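## Task

Rotate the handwheel until the pointer on the stop shows 33 cm, and make sure it stays at that reading on its own, without the robot holding it.

## Robot and tools

Robot: one custom six-joint arm with a two-finger gripper. The upper arm measures 662 mm (shoulder joint to elbow joint) and the forearm 526 mm (elbow joint to wrist pitch joint). The base may sit tilted relative to the table. Joints in column order: waist, shoulder, elbow, forearm roll, wrist pitch, wrist roll.

Frame: the scene frame has its origin on the table surface right under the arm base, +z up, and +y to the left when facing along +x. The state line reports end_effector_position (metres) and end_effector_quat_wxyz, plus linear (m/s) and angular (rad/s) velocities, all in this frame. The reported hand position can be off, more so when the arm is stretched far. end_effector_position is the point between the pads when closed; fingers point along the gripper's +z and open and close along its y. Closed fingertips extend about 33 mm past that point, fully open ones about 9 mm. Closing pushes the tips roughly 24 mm further from the arm, so keep that clearance above surfaces.

Tool execute_actions: argument actions is a list holding at most one item. An empty list just reports the current state. An item with rows is a motion of 1 to 15 control steps (each 1/30 s, default 15 when steps is omitted); rows holds 1 to 15 rows, one per step, and the final row repeats if steps exceeds the row count. An item with only steps (up to 300) is a wait that issues nothing new and returns once that many steps have elapsed since the previous result, counting the time spent replying. Optional pictures (true/false) controls whether camera images come back; by default they do. A refused call sends nothing.

Each row is 9 numbers, a single list for the one arm: six absolute joint target angles in radians (same convention as the Joint positions line), then gripper/position, gripper/force_limit, gripper/speed, each in [-1, 1]. Stated joint ranges: waist -6.283 to 6.283, shoulder -6.283 to 6.283, elbow -2.792 to 2.792, forearm roll, wrist pitch and wrist roll -6.283 to 6.283. A target more than 0.010 rad beyond a range end, and further out than the joint's last reported angle, gets the call refused. True ends may differ by up to 0.010 rad; a target past the real end is clipped there and the result may print "joint sent to its limit" (possibly about an earlier, still-running action). Absence of that line does not prove there is room left.

Gripper numbers: position +1 is fully open (140 mm gap), pads touch near -0.8, and -1 closes until blocked. force_limit maps to roughly 14 N at -1, 60 N at 0, 107 N at +1 (for parts up to 40 mm wide). speed maps to about 30 mm/s at -1, 140 at 0, 250 at +1. object_status: 0 moving, 1 blocked while opening, 2 blocked while closing (a grip), 3 reached target or pads met. Confirm a grip by reading 2 after commanding -1. Stopped fingers stay put until the position number changes by at least 0.01 or the object yields or slips. To squeeze harder while at 2, raise force_limit and switch position between -1 and -0.98. position_measured is in counts, nonlinear: 3 fully open, 230 pads together.

Motion behaviour: target speed caps are 2.09 rad/s (waist, shoulder), 3.14 (elbow), 3.93 (the three wrist joints), with 0.3 s to accelerate; all joints are timed to arrive together. Each step the sent target stays within 0.456 rad of the measured angle for waist and shoulder, 0.683 for the elbow, 0.854 for the wrist joints, and the whole target is scaled back if it would move the gripper over 70 mm from where it is. So large moves need several calls. Between calls, including while the operator thinks, the arm continues toward the last row sent, until it has barely moved for a moment or a step is HELD. HELD marks steps where the row was not sent in full; "joint command not followed" means the clearance check (which treats mounting blocks and posts as arm parts) altered or blocked targets.

Result lines: Joint positions (rad) and Joint velocities (rad/s) in column order; joint torques in the same order, with per-unit offset, scale and noise, reflecting gravity, loads and contacts.

Avoid: contact torque reaching a load limit (waist 295, shoulder 295, elbow 139, wrist joints 39.1 N m, held weight included) or any outside force of 144 N on the arm, tool or held object; either causes a 10 s stop that drops the rest of the call and lets the arm yield. Holding loads heats motors; a MOTOR HOT line warns, and an OVER-TEMPERATURE FAULT brakes the arm until cool. Also avoid drops, slips, slamming, hard hits and heavy shoving.

Tool zoom_image: camera (cam_head_left, cam_head_right, cam_high, cam_low, cam_wrist) and region [x0, y0, x1, y1] in pixels from the top-left, at most 504 by 504. Image sizes: 896x504 for the four fixed cameras, 504x504 for cam_wrist. Useful for reading the pointer scale.

Tool finished_scene: scene (1 or 2) ends that scene irreversibly and reports success; its result gives the next task. The reading must hold with the gripper released. Answering without any tool call ends everything.

Each tool is called after "Request:" in YAML: its name, and indented under it one key for each argument.

## Session

Request:
execute_actions:
  actions: []

Scene clock: 0.00 s of 12600.00 s.
end_effector_position=(+0.7495, -0.1262, +0.3088) position_measured=3 object_status=3 end_effector_quat_wxyz=(-0.005, +0.527, +0.850, +0.002) end_effector_velocity=(+0.000, -0.000, -0.000) end_effector_angular_velocity=(+0.000, +0.000, -0.001)
Joint positions: [-0.192  0.407  1.531  0.011  1.196 -0.682]
Joint velocities: [-0.     0.001  0.     0.    -0.     0.   ]
Joint torques (N m, as the joint torque sensors report them, + toward a larger angle): no reading

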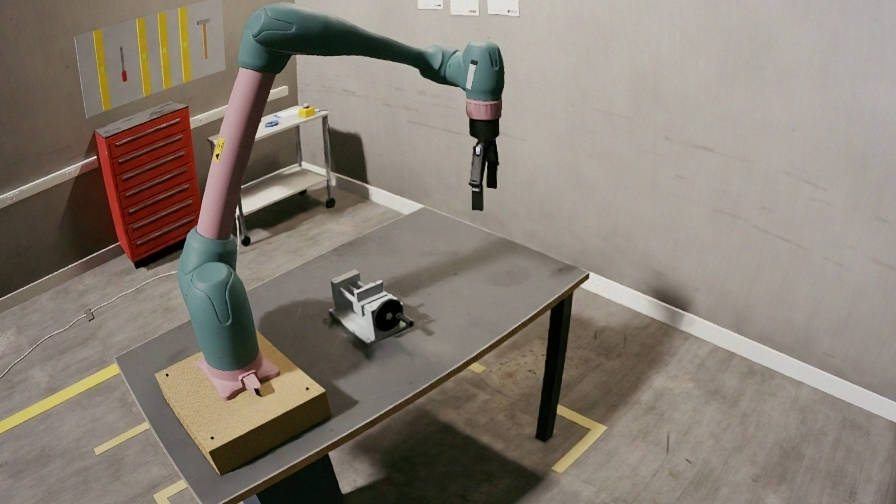

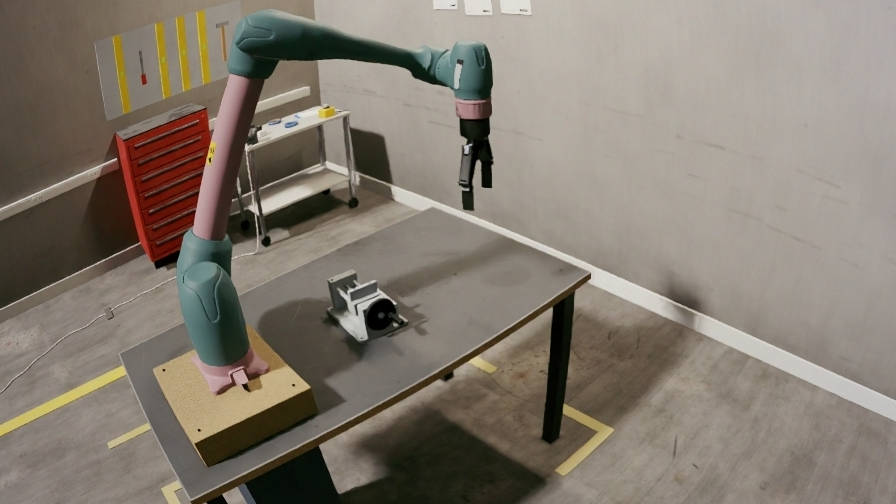

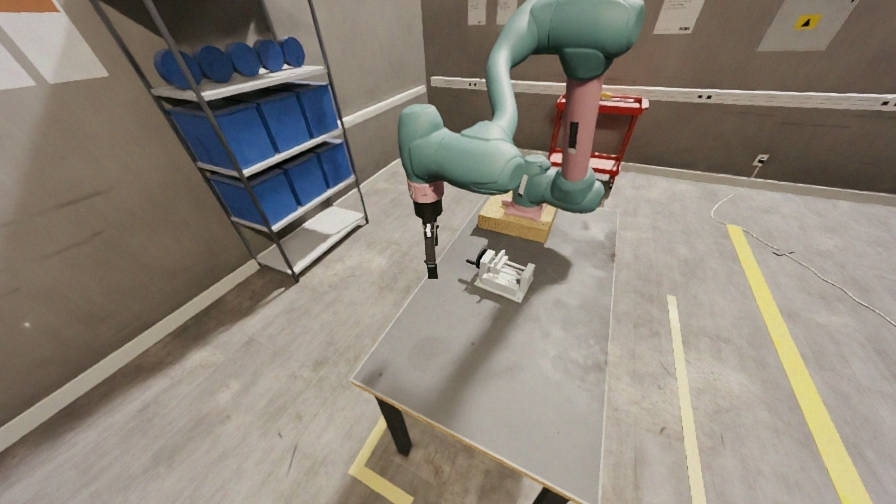

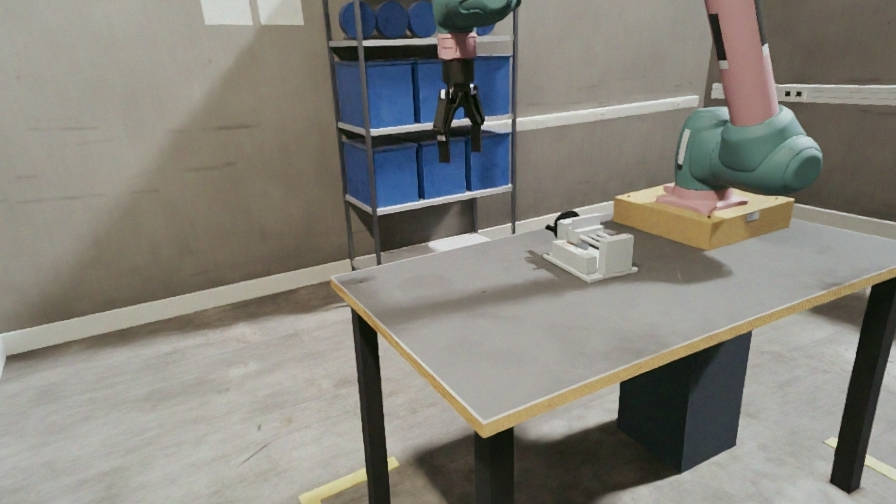

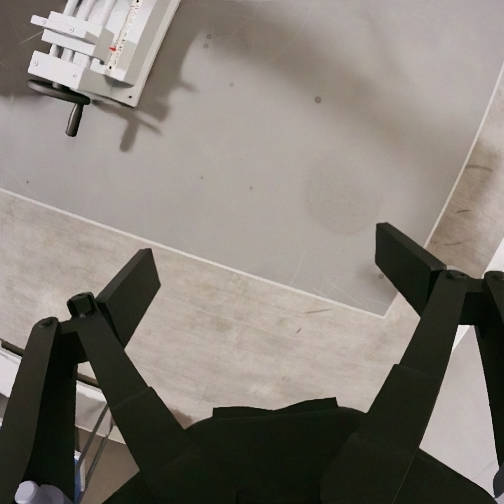

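Request:
execute_actions:
  actions:
    - {"rows":[[-0.06,0.139,2.255,0,0.748,-3.14,1,0,0]]}
  pictures: false

Request:
execute_actions:
  actions:
    - {"steps":45}

Request:
zoom_image:
  camera: "cam_wrist"
  region: [160, 185, 290, 315]

Scene clock: 2.30 s of 12600.00 s.
end_effector_position=(+0.6180, -0.0579, +0.2358) position_measured=3 object_status=3 end_effector_quat_wxyz=(-0.005, +0.252, +0.968, +0.001) end_effector_velocity=(-0.297, +0.123, -0.146) end_effector_angular_velocity=(+0.007, +0.005, +1.604)
Joint positions: [-0.126  0.273  1.889  0.006  0.972 -1.216]
Joint velocities: [ 0.13  -0.265  0.719 -0.011 -0.444 -1.47 ]
Joint torques (N m, as the joint torque sensors report them, + toward a larger angle): [ -2.99 -61.38 -33.3    3.62  -0.25  -0.62]
Steps of this call (steps 1 to 54: nothing new was sent; steps 55 to 69: all 15 steps of this action). Readings (joint positions | what the end effector reports):
55: [-0.192 0.407 1.531 0.011 1.196 -0.682] | position_measured=3 object_status=3
56: [-0.191 0.405 1.536 0.011 1.193 -0.689] | position_measured=3 object_status=3
58: [-0.183 0.387 1.580 0.011 1.163 -0.745] | position_measured=3 object_status=3
62: [-0.159 0.340 1.707 0.009 1.085 -0.907] | position_measured=3 object_status=3
69: the state above

Scene clock: 3.80 s of 12600.00 s.
end_effector_position=(+0.4517, -0.0042, +0.1645) position_measured=3 object_status=3 end_effector_quat_wxyz=(-0.006, -0.676, +0.737, +0.006) end_effector_velocity=(+0.000, +0.000, -0.000) end_effector_angular_velocity=(+0.000, -0.001, -0.000)
Joint positions: [-0.06   0.139  2.255  0.     0.748 -3.14 ]
Joint velocities: [-0.     0.     0.001  0.001 -0.002 -0.   ]
Joint torques (N m, as the joint torque sensors report them, + toward a larger angle): [  0.25 -41.48 -27.01   3.06  -0.09  -0.69]
Steps of this call (steps 1 to 45: the robot went on to your last target). Readings (joint positions | what the end effector reports):
1: [-0.122 0.264 1.914 0.005 0.957 -1.267] | position_measured=3 object_status=3
2: [-0.117 0.255 1.937 0.005 0.943 -1.320] | position_measured=3 object_status=3
4: [-0.109 0.239 1.983 0.004 0.915 -1.434] | position_measured=3 object_status=3
8: [-0.094 0.207 2.068 0.003 0.863 -1.697] | position_measured=3 object_status=3
45: the state above
The arm was judged still, so your last target was given up. Only a new action makes it travel on or press farther. Fingers that are still opening or closing keep moving.

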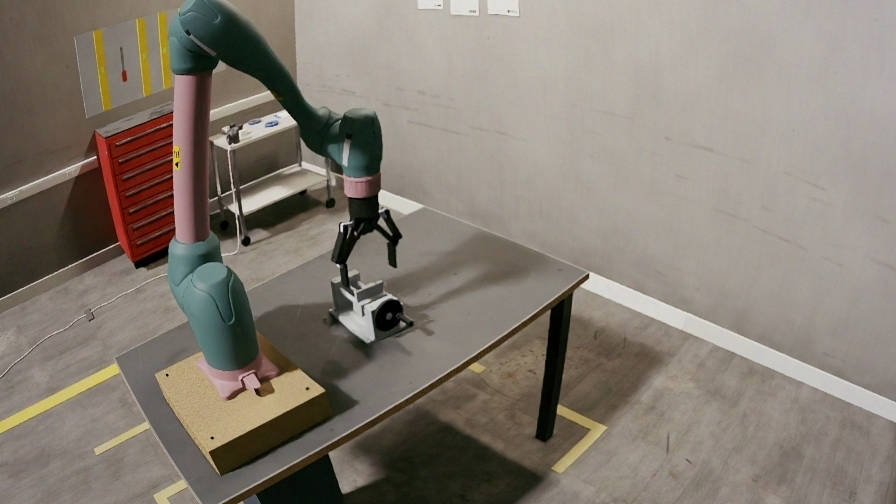

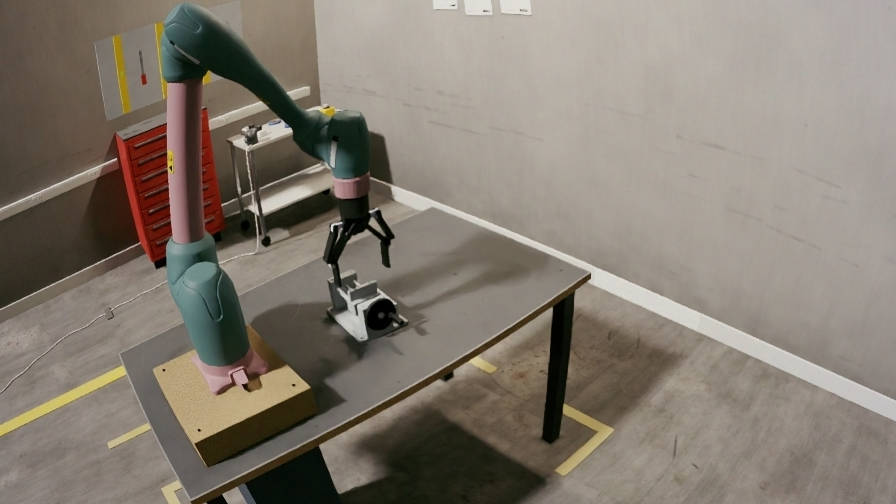

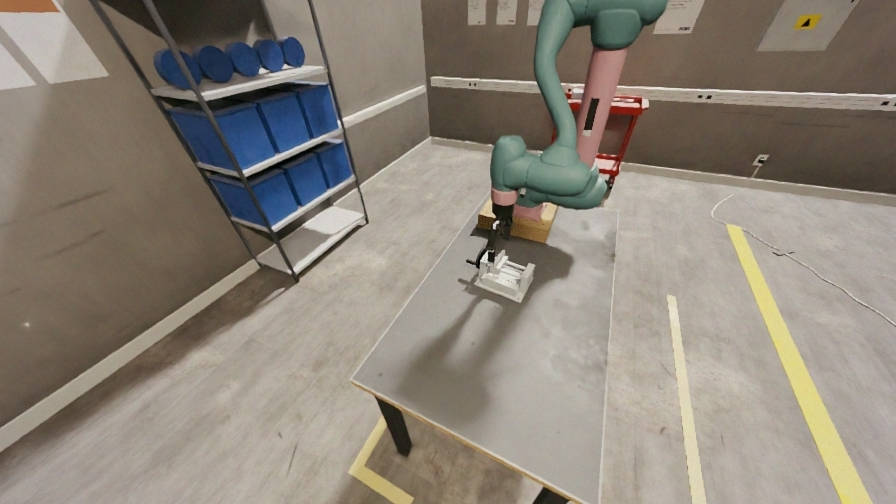

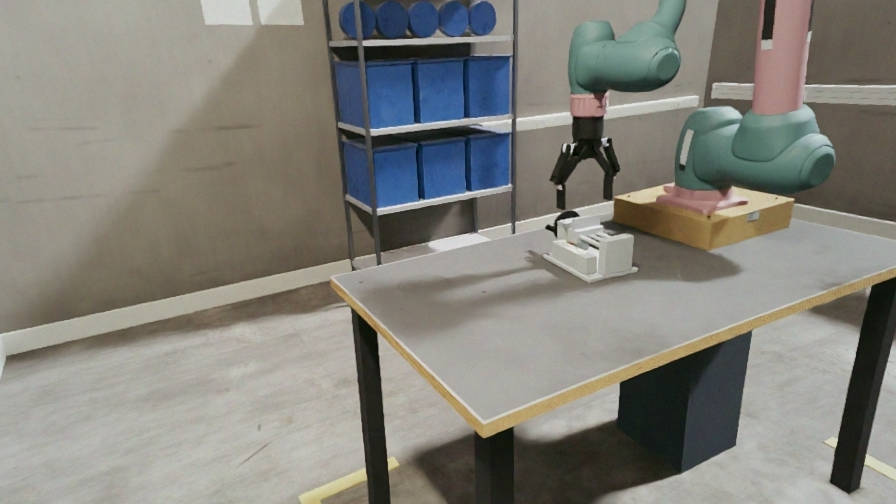

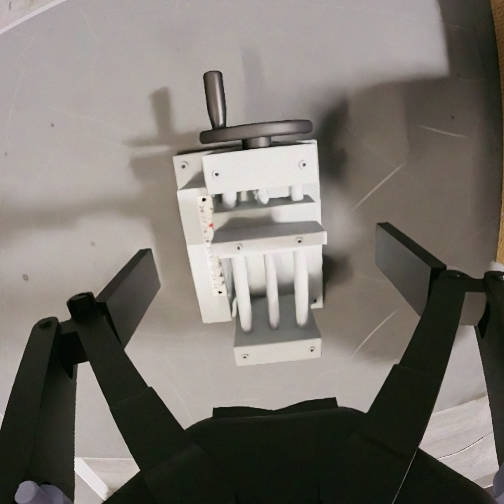

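Region (160, 185, 290, 315) of cam_wrist's 504x504 image, scaled by 3.877, with more detail than that image has.

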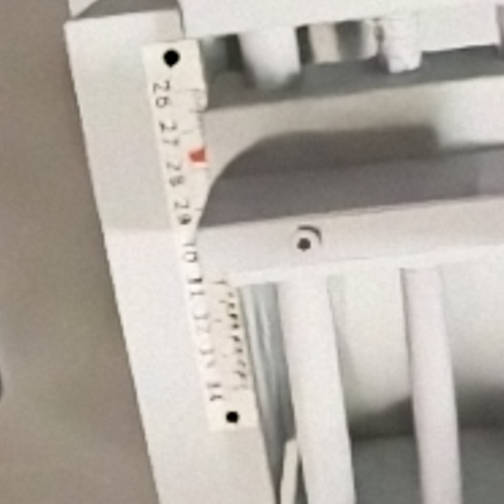

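Request:
execute_actions:
  actions:
    - {"rows":[[-0.96,0.5,1.93,0.722,1.729,-1.5,-1,0,1]]}
  pictures: false

Request:
execute_actions:
  actions:
    - {"steps":35}
  pictures: false

Request:
execute_actions:
  actions:
    - {"rows":[[-0.96,1.002,1.93,0.722,1.729,-1.5,-1,0,1]]}
  pictures: false

Request:
execute_actions:
  actions:
    - {"steps":15}
  pictures: false

Request:
execute_actions:
  actions:
    - {"rows":[[-0.865,0.988,2.046,0.772,1.65,-1.5,-1,0,1]]}

Request:
execute_actions:
  actions:
    - {"rows":[[-0.865,0.988,2.046,0.772,1.65,-3.0,-1,0,1]]}
  pictures: false

Request:
execute_actions:
  actions:
    - {"rows":[[-0.865,0.988,2.046,0.772,1.65,-3.0,-0.15,0,1]]}

Scene clock: 9.33 s of 12600.00 s.
end_effector_position=(+0.4720, -0.0440, +0.2260) position_measured=183 object_status=0 end_effector_quat_wxyz=(-0.152, +0.059, +0.901, +0.402) end_effector_velocity=(+0.029, -0.336, +0.122) end_effector_angular_velocity=(+0.271, +1.459, -2.078)
Joint positions: [-0.523  0.414  2.007  0.55   1.468 -2.272]
Joint velocities: [-0.915  0.185 -0.165  0.369  0.582  1.704]
Joint torques (N m, as the joint torque sensors report them, + toward a larger angle): [  7.38 -83.46 -22.64   2.72   2.08  -0.6 ]
Steps of this call (steps 1 to 151: nothing new was sent; steps 152 to 166: all 15 steps of this action). Readings (joint positions | what the end effector reports):
152: [-0.060 0.139 2.255 -0.000 0.748 -3.140] | position_measured=3 object_status=0
153: [-0.063 0.141 2.253 0.005 0.754 -3.133] | position_measured=8 object_status=0
155: [-0.093 0.165 2.232 0.053 0.810 -3.077] | position_measured=35 object_status=0
159: [-0.245 0.282 2.126 0.287 1.094 -2.792] | position_measured=89 object_status=0
166: the state above

Scene clock: 10.50 s of 12600.00 s.
end_effector_position=(+0.4560, -0.2279, +0.2883) position_measured=233 object_status=3 end_effector_quat_wxyz=(-0.268, +0.521, +0.642, +0.495) end_effector_velocity=(-0.000, +0.000, +0.001) end_effector_angular_velocity=(-0.001, -0.002, +0.001)
Joint positions: [-0.96   0.5    1.93   0.722  1.729 -1.5  ]
Joint velocities: [ 0.    -0.002  0.    -0.001  0.001 -0.001]
Joint torques (N m, as the joint torque sensors report them, + toward a larger angle): [  0.89 -76.51 -26.55   3.43   2.05  -0.71]
Steps of this call (steps 1 to 35: the robot went on to your last target). Readings (joint positions | what the end effector reports):
1: [-0.553 0.420 2.002 0.562 1.487 -2.215] | position_measured=197 object_status=0
2: [-0.583 0.426 1.997 0.574 1.505 -2.162] | position_measured=210 object_status=0
4: [-0.641 0.437 1.986 0.597 1.539 -2.060] | position_measured=233 object_status=0
8: [-0.752 0.459 1.967 0.640 1.605 -1.864] | position_measured=233 object_status=0
35: the state above

Scene clock: 11.00 s of 12600.00 s.
end_effector_position=(+0.4508, -0.2237, +0.1372) position_measured=233 object_status=3 end_effector_quat_wxyz=(-0.397, +0.523, +0.536, +0.531) end_effector_velocity=(-0.047, +0.062, -0.353) end_effector_angular_velocity=(+0.680, +0.450, -0.010)
Joint positions: [-0.96   0.842  1.93   0.722  1.729 -1.5  ]
Joint velocities: [-0.     0.814  0.001 -0.001  0.    -0.   ]
Joint torques (N m, as the joint torque sensors report them, + toward a larger angle): [  0.2  -94.82 -13.8    1.72   2.4   -0.7 ]
Steps of this call (steps 1 to 15: all 15 steps of this action). Readings (joint positions | what the end effector reports):
1: [-0.960 0.500 1.930 0.722 1.729 -1.500] | position_measured=233 object_status=3
2: [-0.960 0.504 1.930 0.722 1.729 -1.500] | position_measured=233 object_status=3
4: [-0.960 0.533 1.930 0.722 1.729 -1.500] | position_measured=233 object_status=3
8: [-0.960 0.650 1.930 0.722 1.729 -1.500] | position_measured=233 object_status=3
15: the state above

Scene clock: 11.50 s of 12600.00 s.
end_effector_position=(+0.4386, -0.2070, +0.0696) position_measured=233 object_status=3 end_effector_quat_wxyz=(-0.454, +0.519, +0.481, +0.542) end_effector_velocity=(-0.001, +0.001, -0.002) end_effector_angular_velocity=(+0.003, +0.001, +0.001)
Joint positions: [-0.96   1.002  1.93   0.722  1.729 -1.5  ]
Joint velocities: [ 0.     0.005 -0.    -0.001 -0.001 -0.001]
Joint torques (N m, as the joint torque sensors report them, + toward a larger angle): [ -1.22 -99.74  -8.41   1.24   2.46  -0.63]
Steps of this call (steps 1 to 15: the robot went on to your last target). Readings (joint positions | what the end effector reports):
1: [-0.960 0.870 1.930 0.722 1.729 -1.500] | position_measured=233 object_status=3
2: [-0.960 0.898 1.930 0.722 1.729 -1.500] | position_measured=233 object_status=3
4: [-0.960 0.948 1.930 0.722 1.729 -1.500] | position_measured=233 object_status=3
8: [-0.960 0.997 1.930 0.722 1.729 -1.500] | position_measured=233 object_status=3
15: the state above

Scene clock: 12.00 s of 12600.00 s.
end_effector_position=(+0.4391, -0.1209, +0.0695) position_measured=233 object_status=3 end_effector_quat_wxyz=(-0.481, +0.524, +0.474, +0.519) end_effector_velocity=(-0.001, +0.005, +0.000) end_effector_angular_velocity=(+0.004, +0.005, +0.001)
Joint positions: [-0.865  0.988  2.046  0.772  1.65  -1.5  ]
Joint velocities: [ 0.004  0.001  0.007  0.003 -0.003 -0.001]
Joint torques (N m, as the joint torque sensors report them, + toward a larger angle): [  0.26 -94.91  -4.6    0.67   2.25  -0.65]
Steps of this call (steps 1 to 15: all 15 steps of this action). Readings (joint positions | what the end effector reports):
1: [-0.960 1.002 1.930 0.722 1.729 -1.500] | position_measured=233 object_status=3
2: [-0.957 1.002 1.934 0.723 1.726 -1.500] | position_measured=233 object_status=3
4: [-0.929 0.998 1.969 0.738 1.703 -1.500] | position_measured=233 object_status=3
8: [-0.875 0.990 2.034 0.767 1.658 -1.500] | position_measured=233 object_status=3
15: the state above

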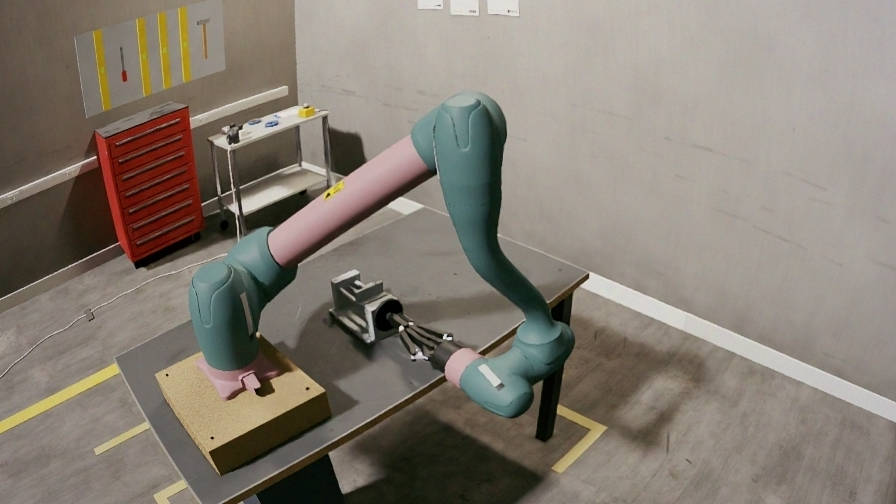

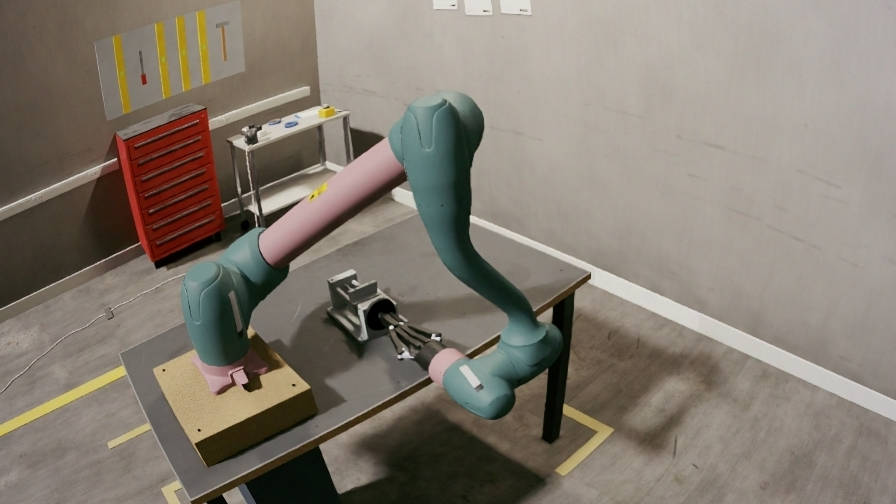

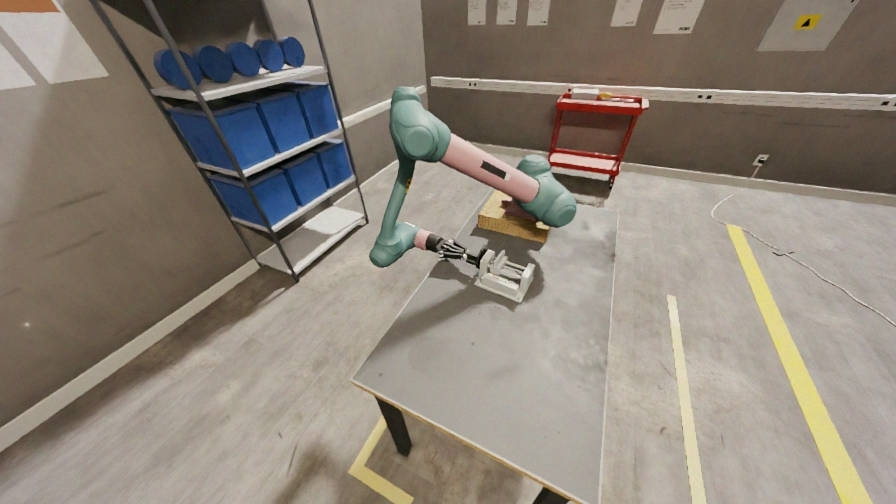

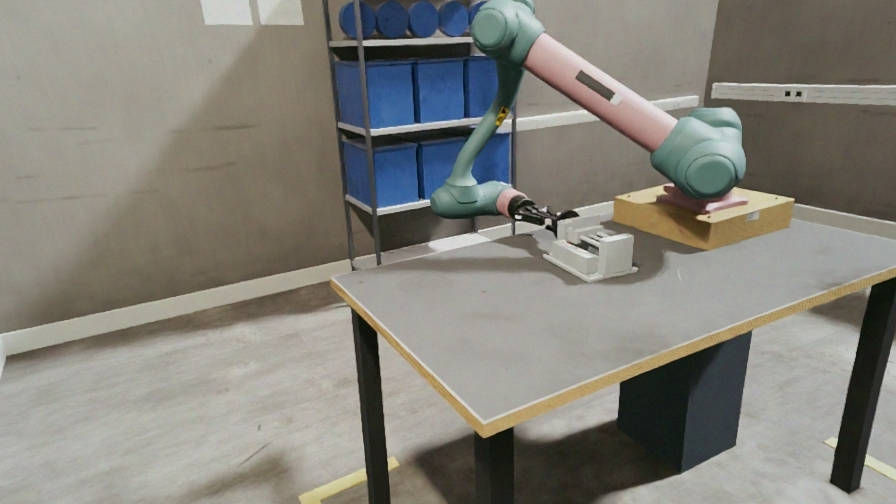

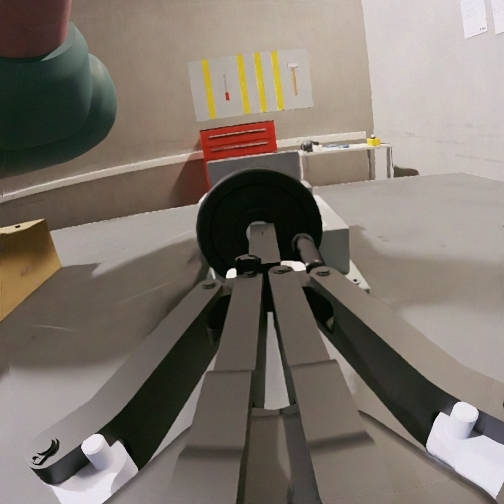

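Scene clock: 12.50 s of 12600.00 s.
end_effector_position=(+0.4390, -0.1205, +0.0695) position_measured=233 object_status=3 end_effector_quat_wxyz=(-0.132, +0.193, +0.680, +0.695) end_effector_velocity=(+0.000, +0.000, +0.000) end_effector_angular_velocity=(-0.247, -2.782, -0.004)
Joint positions: [-0.865  0.988  2.046  0.772  1.65  -2.618]
Joint velocities: [ 0.     0.001  0.     0.     0.001 -2.793]
Joint torques (N m, as the joint torque sensors report them, + toward a larger angle): [  0.38 -94.82  -5.     0.65   2.46  -0.7 ]
Steps of this call (steps 1 to 15: all 15 steps of this action). Readings (joint positions | what the end effector reports):
1: [-0.865 0.988 2.046 0.772 1.650 -1.500] | position_measured=233 object_status=3
2: [-0.865 0.988 2.046 0.772 1.650 -1.507] | position_measured=233 object_status=3
4: [-0.865 0.988 2.046 0.772 1.650 -1.563] | position_measured=233 object_status=3
8: [-0.865 0.988 2.046 0.772 1.650 -1.848] | position_measured=233 object_status=3
15: the state above

Scene clock: 13.00 s of 12600.00 s.
end_effector_position=(+0.4390, -0.1205, +0.0695) position_measured=148 object_status=3 end_effector_quat_wxyz=(+0.002, +0.061, +0.704, +0.708) end_effector_velocity=(-0.000, +0.000, +0.001) end_effector_angular_velocity=(+0.001, -0.001, -0.000)
Joint positions: [-0.865  0.988  2.046  0.772  1.65  -3.   ]
Joint velocities: [-0.    -0.001  0.001 -0.     0.001 -0.001]
Joint torques (N m, as the joint torque sensors report them, + toward a larger angle): [ -1.9  -94.58  -4.91   0.51   2.5   -0.82]
Steps of this call (steps 1 to 15: all 15 steps of this action). Readings (joint positions | what the end effector reports):
1: [-0.865 0.988 2.046 0.772 1.650 -2.708] | position_measured=233 object_status=0
2: [-0.865 0.988 2.046 0.772 1.650 -2.787] | position_measured=233 object_status=0
4: [-0.865 0.988 2.046 0.772 1.650 -2.908] | position_measured=209 object_status=0
8: [-0.865 0.988 2.046 0.772 1.650 -2.997] | position_measured=155 object_status=0
15: the state above

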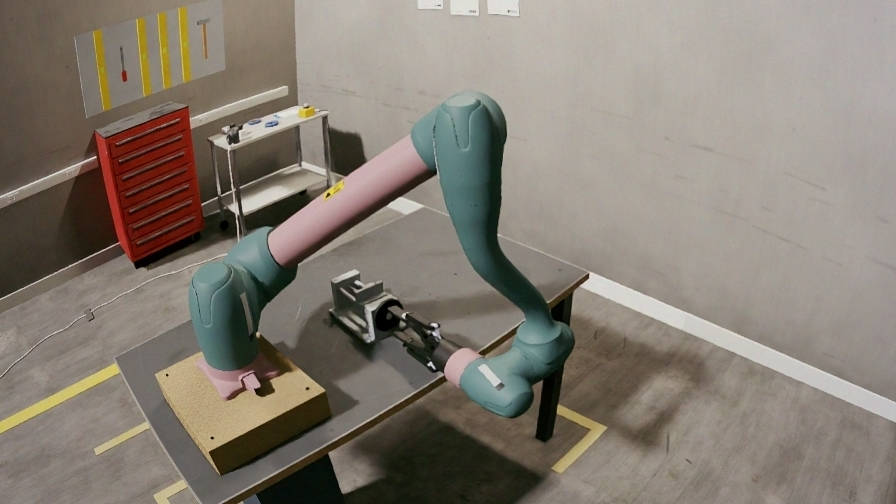

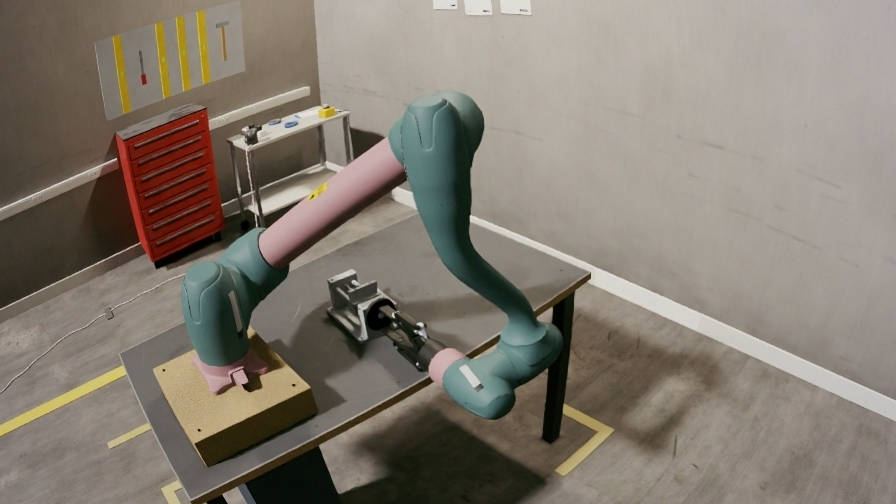

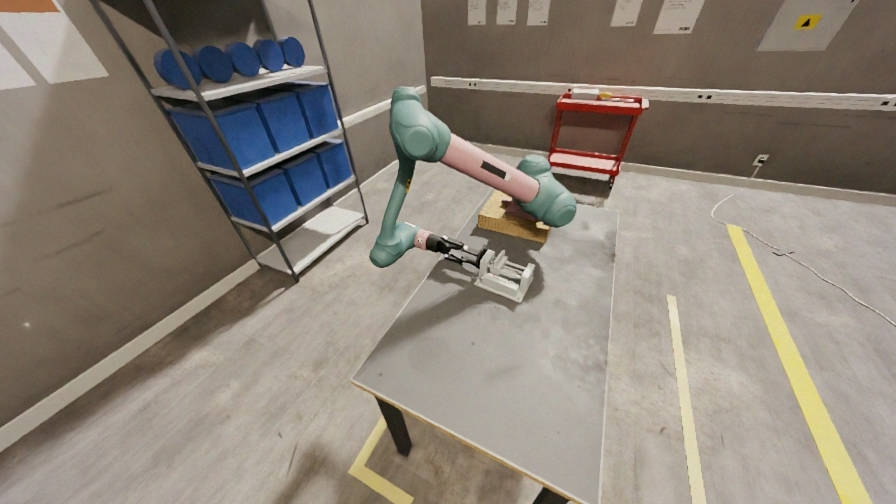

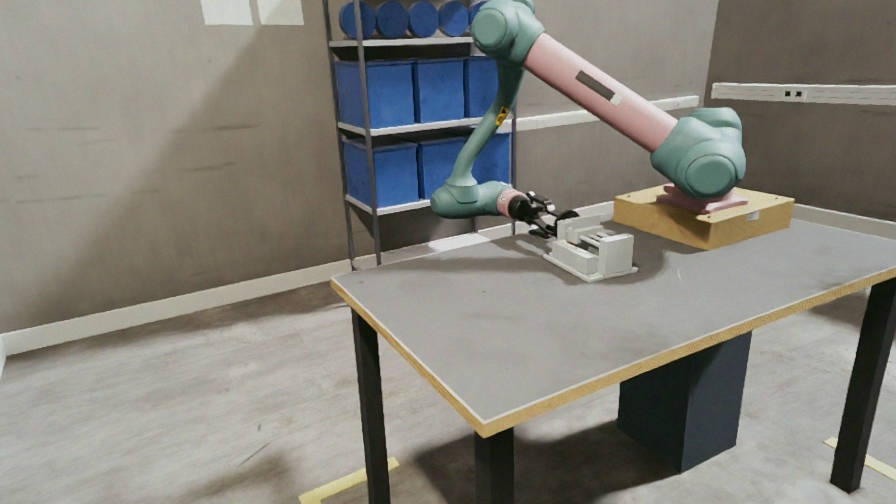

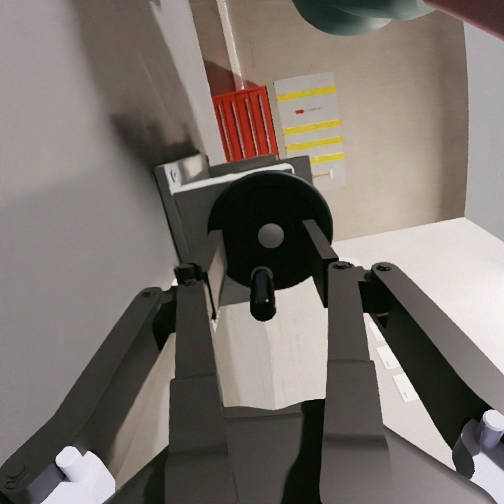

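Request:
zoom_image:
  camera: "cam_high"
  region: [460, 240, 560, 310]

Request:
execute_actions:
  actions:
    - {"rows":[[-0.865,0.982,2.049,0.772,1.65,5,-0.15,0,1]]}
  pictures: false

Request:
execute_actions:
  actions:
    - {"steps":72}
  pictures: false

Request:
execute_actions:
  actions:
    - {"rows":[[-0.865,0.982,2.049,0.772,1.65,-5.3,-1,0,1]]}
  pictures: false

Request:
execute_actions:
  actions:
    - {"steps":90}
  pictures: false

Request:
execute_actions:
  actions:
    - {"rows":[[-0.865,0.982,2.049,0.772,1.65,5,-0.15,0,1]]}
  pictures: false

Request:
execute_actions:
  actions:
    - {"steps":90}

Request:
zoom_image:
  camera: "cam_high"
  region: [460, 240, 560, 310]

Region (460, 240, 560, 310) of cam_high's 896x504 image, scaled by 5.040, with more detail than that image has; it fills the top 353 rows of this view, and the rest is white.

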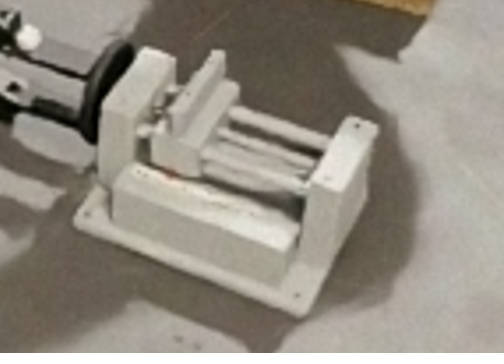

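Scene clock: 18.57 s of 12600.00 s.
end_effector_position=(+0.4387, -0.1201, +0.0720) position_measured=148 object_status=3 end_effector_quat_wxyz=(-0.378, +0.429, +0.562, +0.598) end_effector_velocity=(-0.001, +0.001, +0.001) end_effector_angular_velocity=(+0.289, +3.242, -0.000)
Joint positions: [-0.865  0.983  2.049  0.772  1.65  -1.865]
Joint velocities: [-0.    -0.002  0.002 -0.001  0.     3.255]
Joint torques (N m, as the joint torque sensors report them, + toward a larger angle): [ -0.46 -94.36  -4.87   0.49   1.68  -0.81]
Steps of this call (steps 1 to 15: the robot went on to your last target; steps 16 to 152: nothing new was sent; steps 153 to 167: all 15 steps of this action). Readings (joint positions | what the end effector reports):
153: [-0.865 0.988 2.046 0.772 1.650 -3.000] | position_measured=148 object_status=3
154: [-0.865 0.988 2.046 0.772 1.650 -2.993] | position_measured=148 object_status=3
156: [-0.865 0.988 2.046 0.772 1.650 -2.937] | position_measured=148 object_status=3
160: [-0.865 0.986 2.047 0.772 1.650 -2.652] | position_measured=148 object_status=3
167: the state above

Scene clock: 20.97 s of 12600.00 s.
end_effector_position=(+0.4387, -0.1200, +0.0723) position_measured=148 object_status=3 end_effector_quat_wxyz=(+0.533, -0.573, -0.415, -0.464) end_effector_velocity=(+0.000, +0.000, +0.001) end_effector_angular_velocity=(-0.001, +0.002, -0.000)
Joint positions: [-0.865  0.982  2.049  0.772  1.65   5.   ]
Joint velocities: [ 0.    -0.003  0.001  0.001 -0.     0.003]
Joint torques (N m, as the joint torque sensors report them, + toward a larger angle): [ -1.12 -94.33  -4.96   0.21   2.01  -0.65]
Steps of this call (steps 1 to 72: the robot went on to your last target). Readings (joint positions | what the end effector reports):
1: [-0.865 0.982 2.049 0.772 1.650 -1.755] | position_measured=148 object_status=3
2: [-0.865 0.982 2.049 0.772 1.650 -1.645] | position_measured=148 object_status=3
4: [-0.865 0.982 2.049 0.772 1.650 -1.424] | position_measured=148 object_status=3
8: [-0.865 0.982 2.049 0.772 1.650 -0.983] | position_measured=148 object_status=3
72: the state above

Scene clock: 21.47 s of 12600.00 s.
end_effector_position=(+0.4387, -0.1200, +0.0723) position_measured=233 object_status=3 end_effector_quat_wxyz=(-0.205, +0.264, +0.656, +0.677) end_effector_velocity=(+0.000, -0.000, +0.000) end_effector_angular_velocity=(-0.290, -3.242, +0.001)
Joint positions: [-0.865  0.982  2.049  0.772  1.65   3.879]
Joint velocities: [-0.    -0.001 -0.     0.001 -0.    -3.254]
Joint torques (N m, as the joint torque sensors report them, + toward a larger angle): [ -1.14 -93.29  -4.77   0.52   2.3   -0.73]
Steps of this call (steps 1 to 15: all 15 steps of this action). Readings (joint positions | what the end effector reports):
1: [-0.865 0.982 2.049 0.772 1.650 5.000] | position_measured=148 object_status=0
2: [-0.865 0.982 2.049 0.772 1.650 4.994] | position_measured=153 object_status=0
4: [-0.865 0.982 2.049 0.772 1.650 4.942] | position_measured=180 object_status=0
8: [-0.865 0.982 2.049 0.772 1.650 4.664] | position_measured=233 object_status=0
15: the state above

Scene clock: 24.47 s of 12600.00 s.
end_effector_position=(+0.4387, -0.1200, +0.0723) position_measured=233 object_status=3 end_effector_quat_wxyz=(+0.646, -0.619, +0.343, +0.287) end_effector_velocity=(-0.000, -0.000, -0.000) end_effector_angular_velocity=(-0.003, -0.014, +0.001)
Joint positions: [-0.865  0.982  2.049  0.772  1.65  -5.299]
Joint velocities: [-0.    -0.001 -0.001 -0.001 -0.001 -0.014]
Joint torques (N m, as the joint torque sensors report them, + toward a larger angle): [ -1.1  -94.86  -5.11   0.6    2.57  -0.27]
Steps of this call (steps 1 to 90: the robot went on to your last target). Readings (joint positions | what the end effector reports):
1: [-0.865 0.982 2.049 0.772 1.650 3.768] | position_measured=233 object_status=3
2: [-0.865 0.982 2.049 0.772 1.650 3.658] | position_measured=233 object_status=3
4: [-0.865 0.982 2.049 0.772 1.650 3.437] | position_measured=233 object_status=3
8: [-0.865 0.982 2.049 0.772 1.650 2.996] | position_measured=233 object_status=3
90: the state above

Scene clock: 24.97 s of 12600.00 s.
end_effector_position=(+0.4387, -0.1200, +0.0723) position_measured=148 object_status=3 end_effector_quat_wxyz=(+0.395, -0.342, +0.619, +0.586) end_effector_velocity=(+0.000, -0.000, -0.001) end_effector_angular_velocity=(+0.290, +3.241, -0.002)
Joint positions: [-0.865  0.982  2.049  0.772  1.65  -4.179]
Joint velocities: [ 0.     0.002 -0.001 -0.     0.001  3.254]
Joint torques (N m, as the joint torque sensors report them, + toward a larger angle): [ -0.6  -94.75  -4.99   0.37   2.07  -0.96]
Steps of this call (steps 1 to 15: all 15 steps of this action). Readings (joint positions | what the end effector reports):
1: [-0.865 0.982 2.049 0.772 1.650 -5.299] | position_measured=233 object_status=0
2: [-0.865 0.982 2.049 0.772 1.650 -5.294] | position_measured=233 object_status=0
4: [-0.865 0.982 2.049 0.772 1.650 -5.241] | position_measured=209 object_status=0
8: [-0.865 0.982 2.049 0.772 1.650 -4.964] | position_measured=155 object_status=0
15: the state above

Scene clock: 27.97 s of 12600.00 s.
end_effector_position=(+0.4387, -0.1200, +0.0723) position_measured=148 object_status=3 end_effector_quat_wxyz=(+0.533, -0.572, -0.415, -0.464) end_effector_velocity=(+0.000, +0.000, +0.001) end_effector_angular_velocity=(+0.002, +0.016, -0.001)
Joint positions: [-0.865  0.982  2.049  0.772  1.65   4.999]
Joint velocities: [ 0.    -0.001  0.001  0.001  0.001  0.016]
Joint torques (N m, as the joint torque sensors report them, + toward a larger angle): [ -0.3  -95.5   -4.5    0.87   3.2   -1.08]
Steps of this call (steps 1 to 90: the robot went on to your last target). Readings (joint positions | what the end effector reports):
1: [-0.865 0.982 2.049 0.772 1.650 -4.068] | position_measured=148 object_status=3
2: [-0.865 0.982 2.049 0.772 1.650 -3.958] | position_measured=148 object_status=3
4: [-0.865 0.982 2.049 0.772 1.650 -3.737] | position_measured=148 object_status=3
8: [-0.865 0.982 2.049 0.772 1.650 -3.296] | position_measured=148 object_status=3
90: the state above

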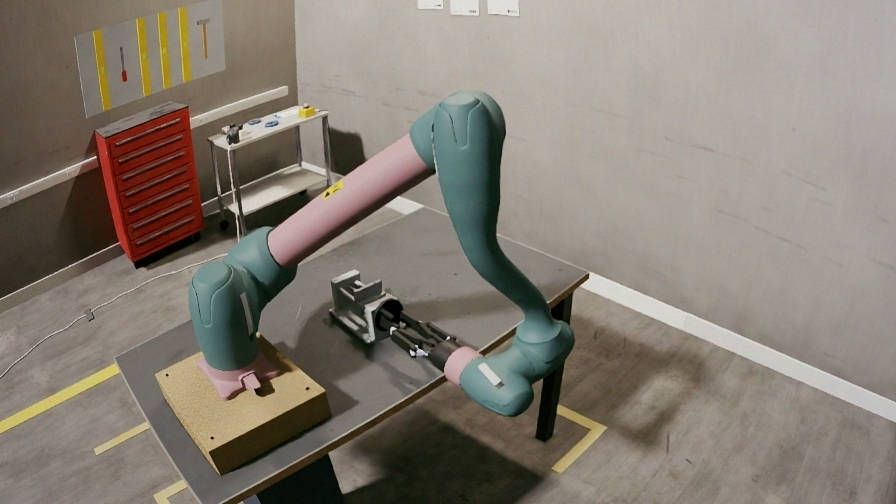

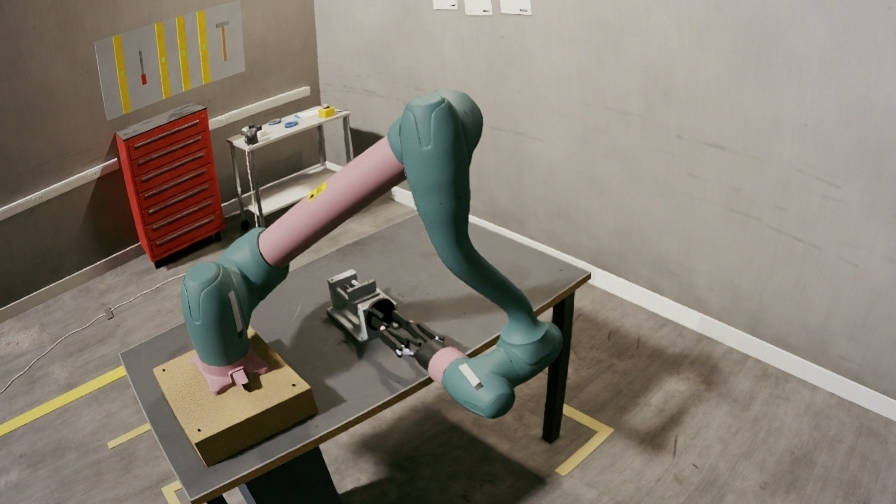

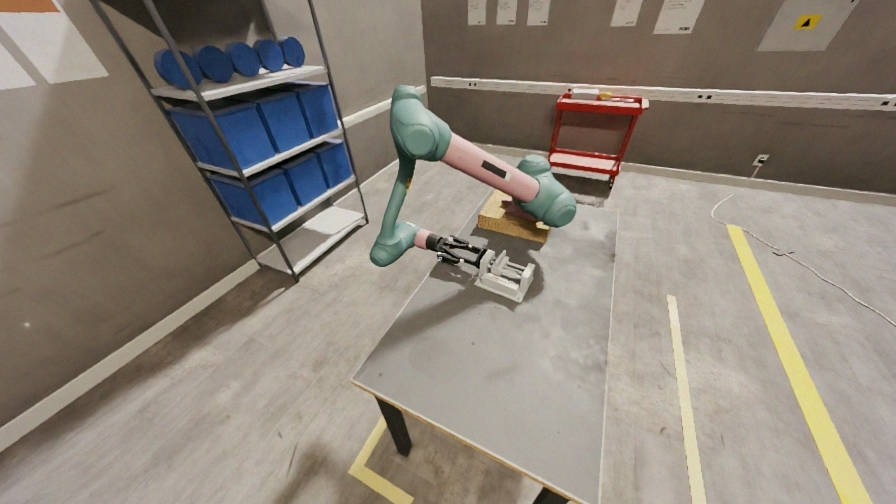

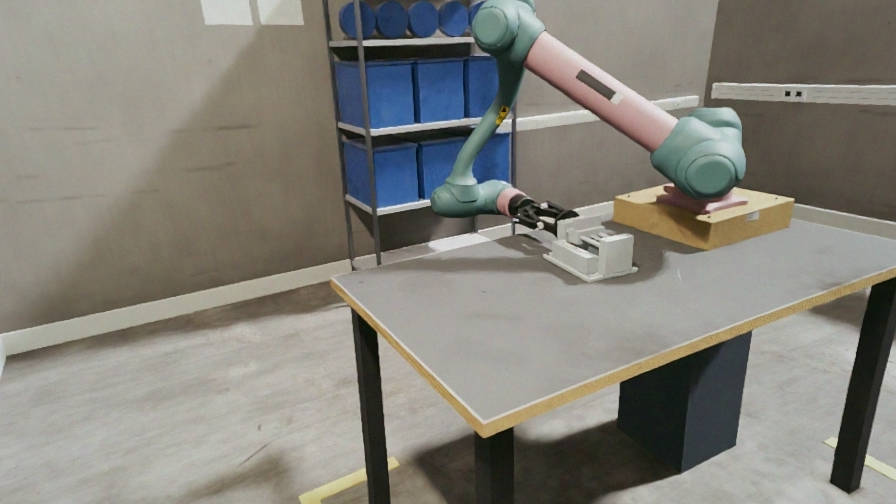

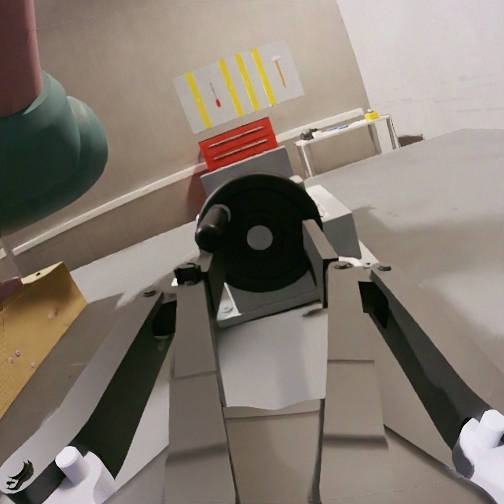

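Region (460, 240, 560, 310) of cam_high's 896x504 image, scaled by 5.040, with more detail than that image has; it fills the top 353 rows of this view, and the rest is white.

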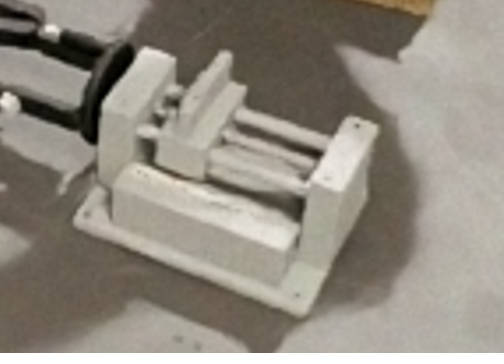

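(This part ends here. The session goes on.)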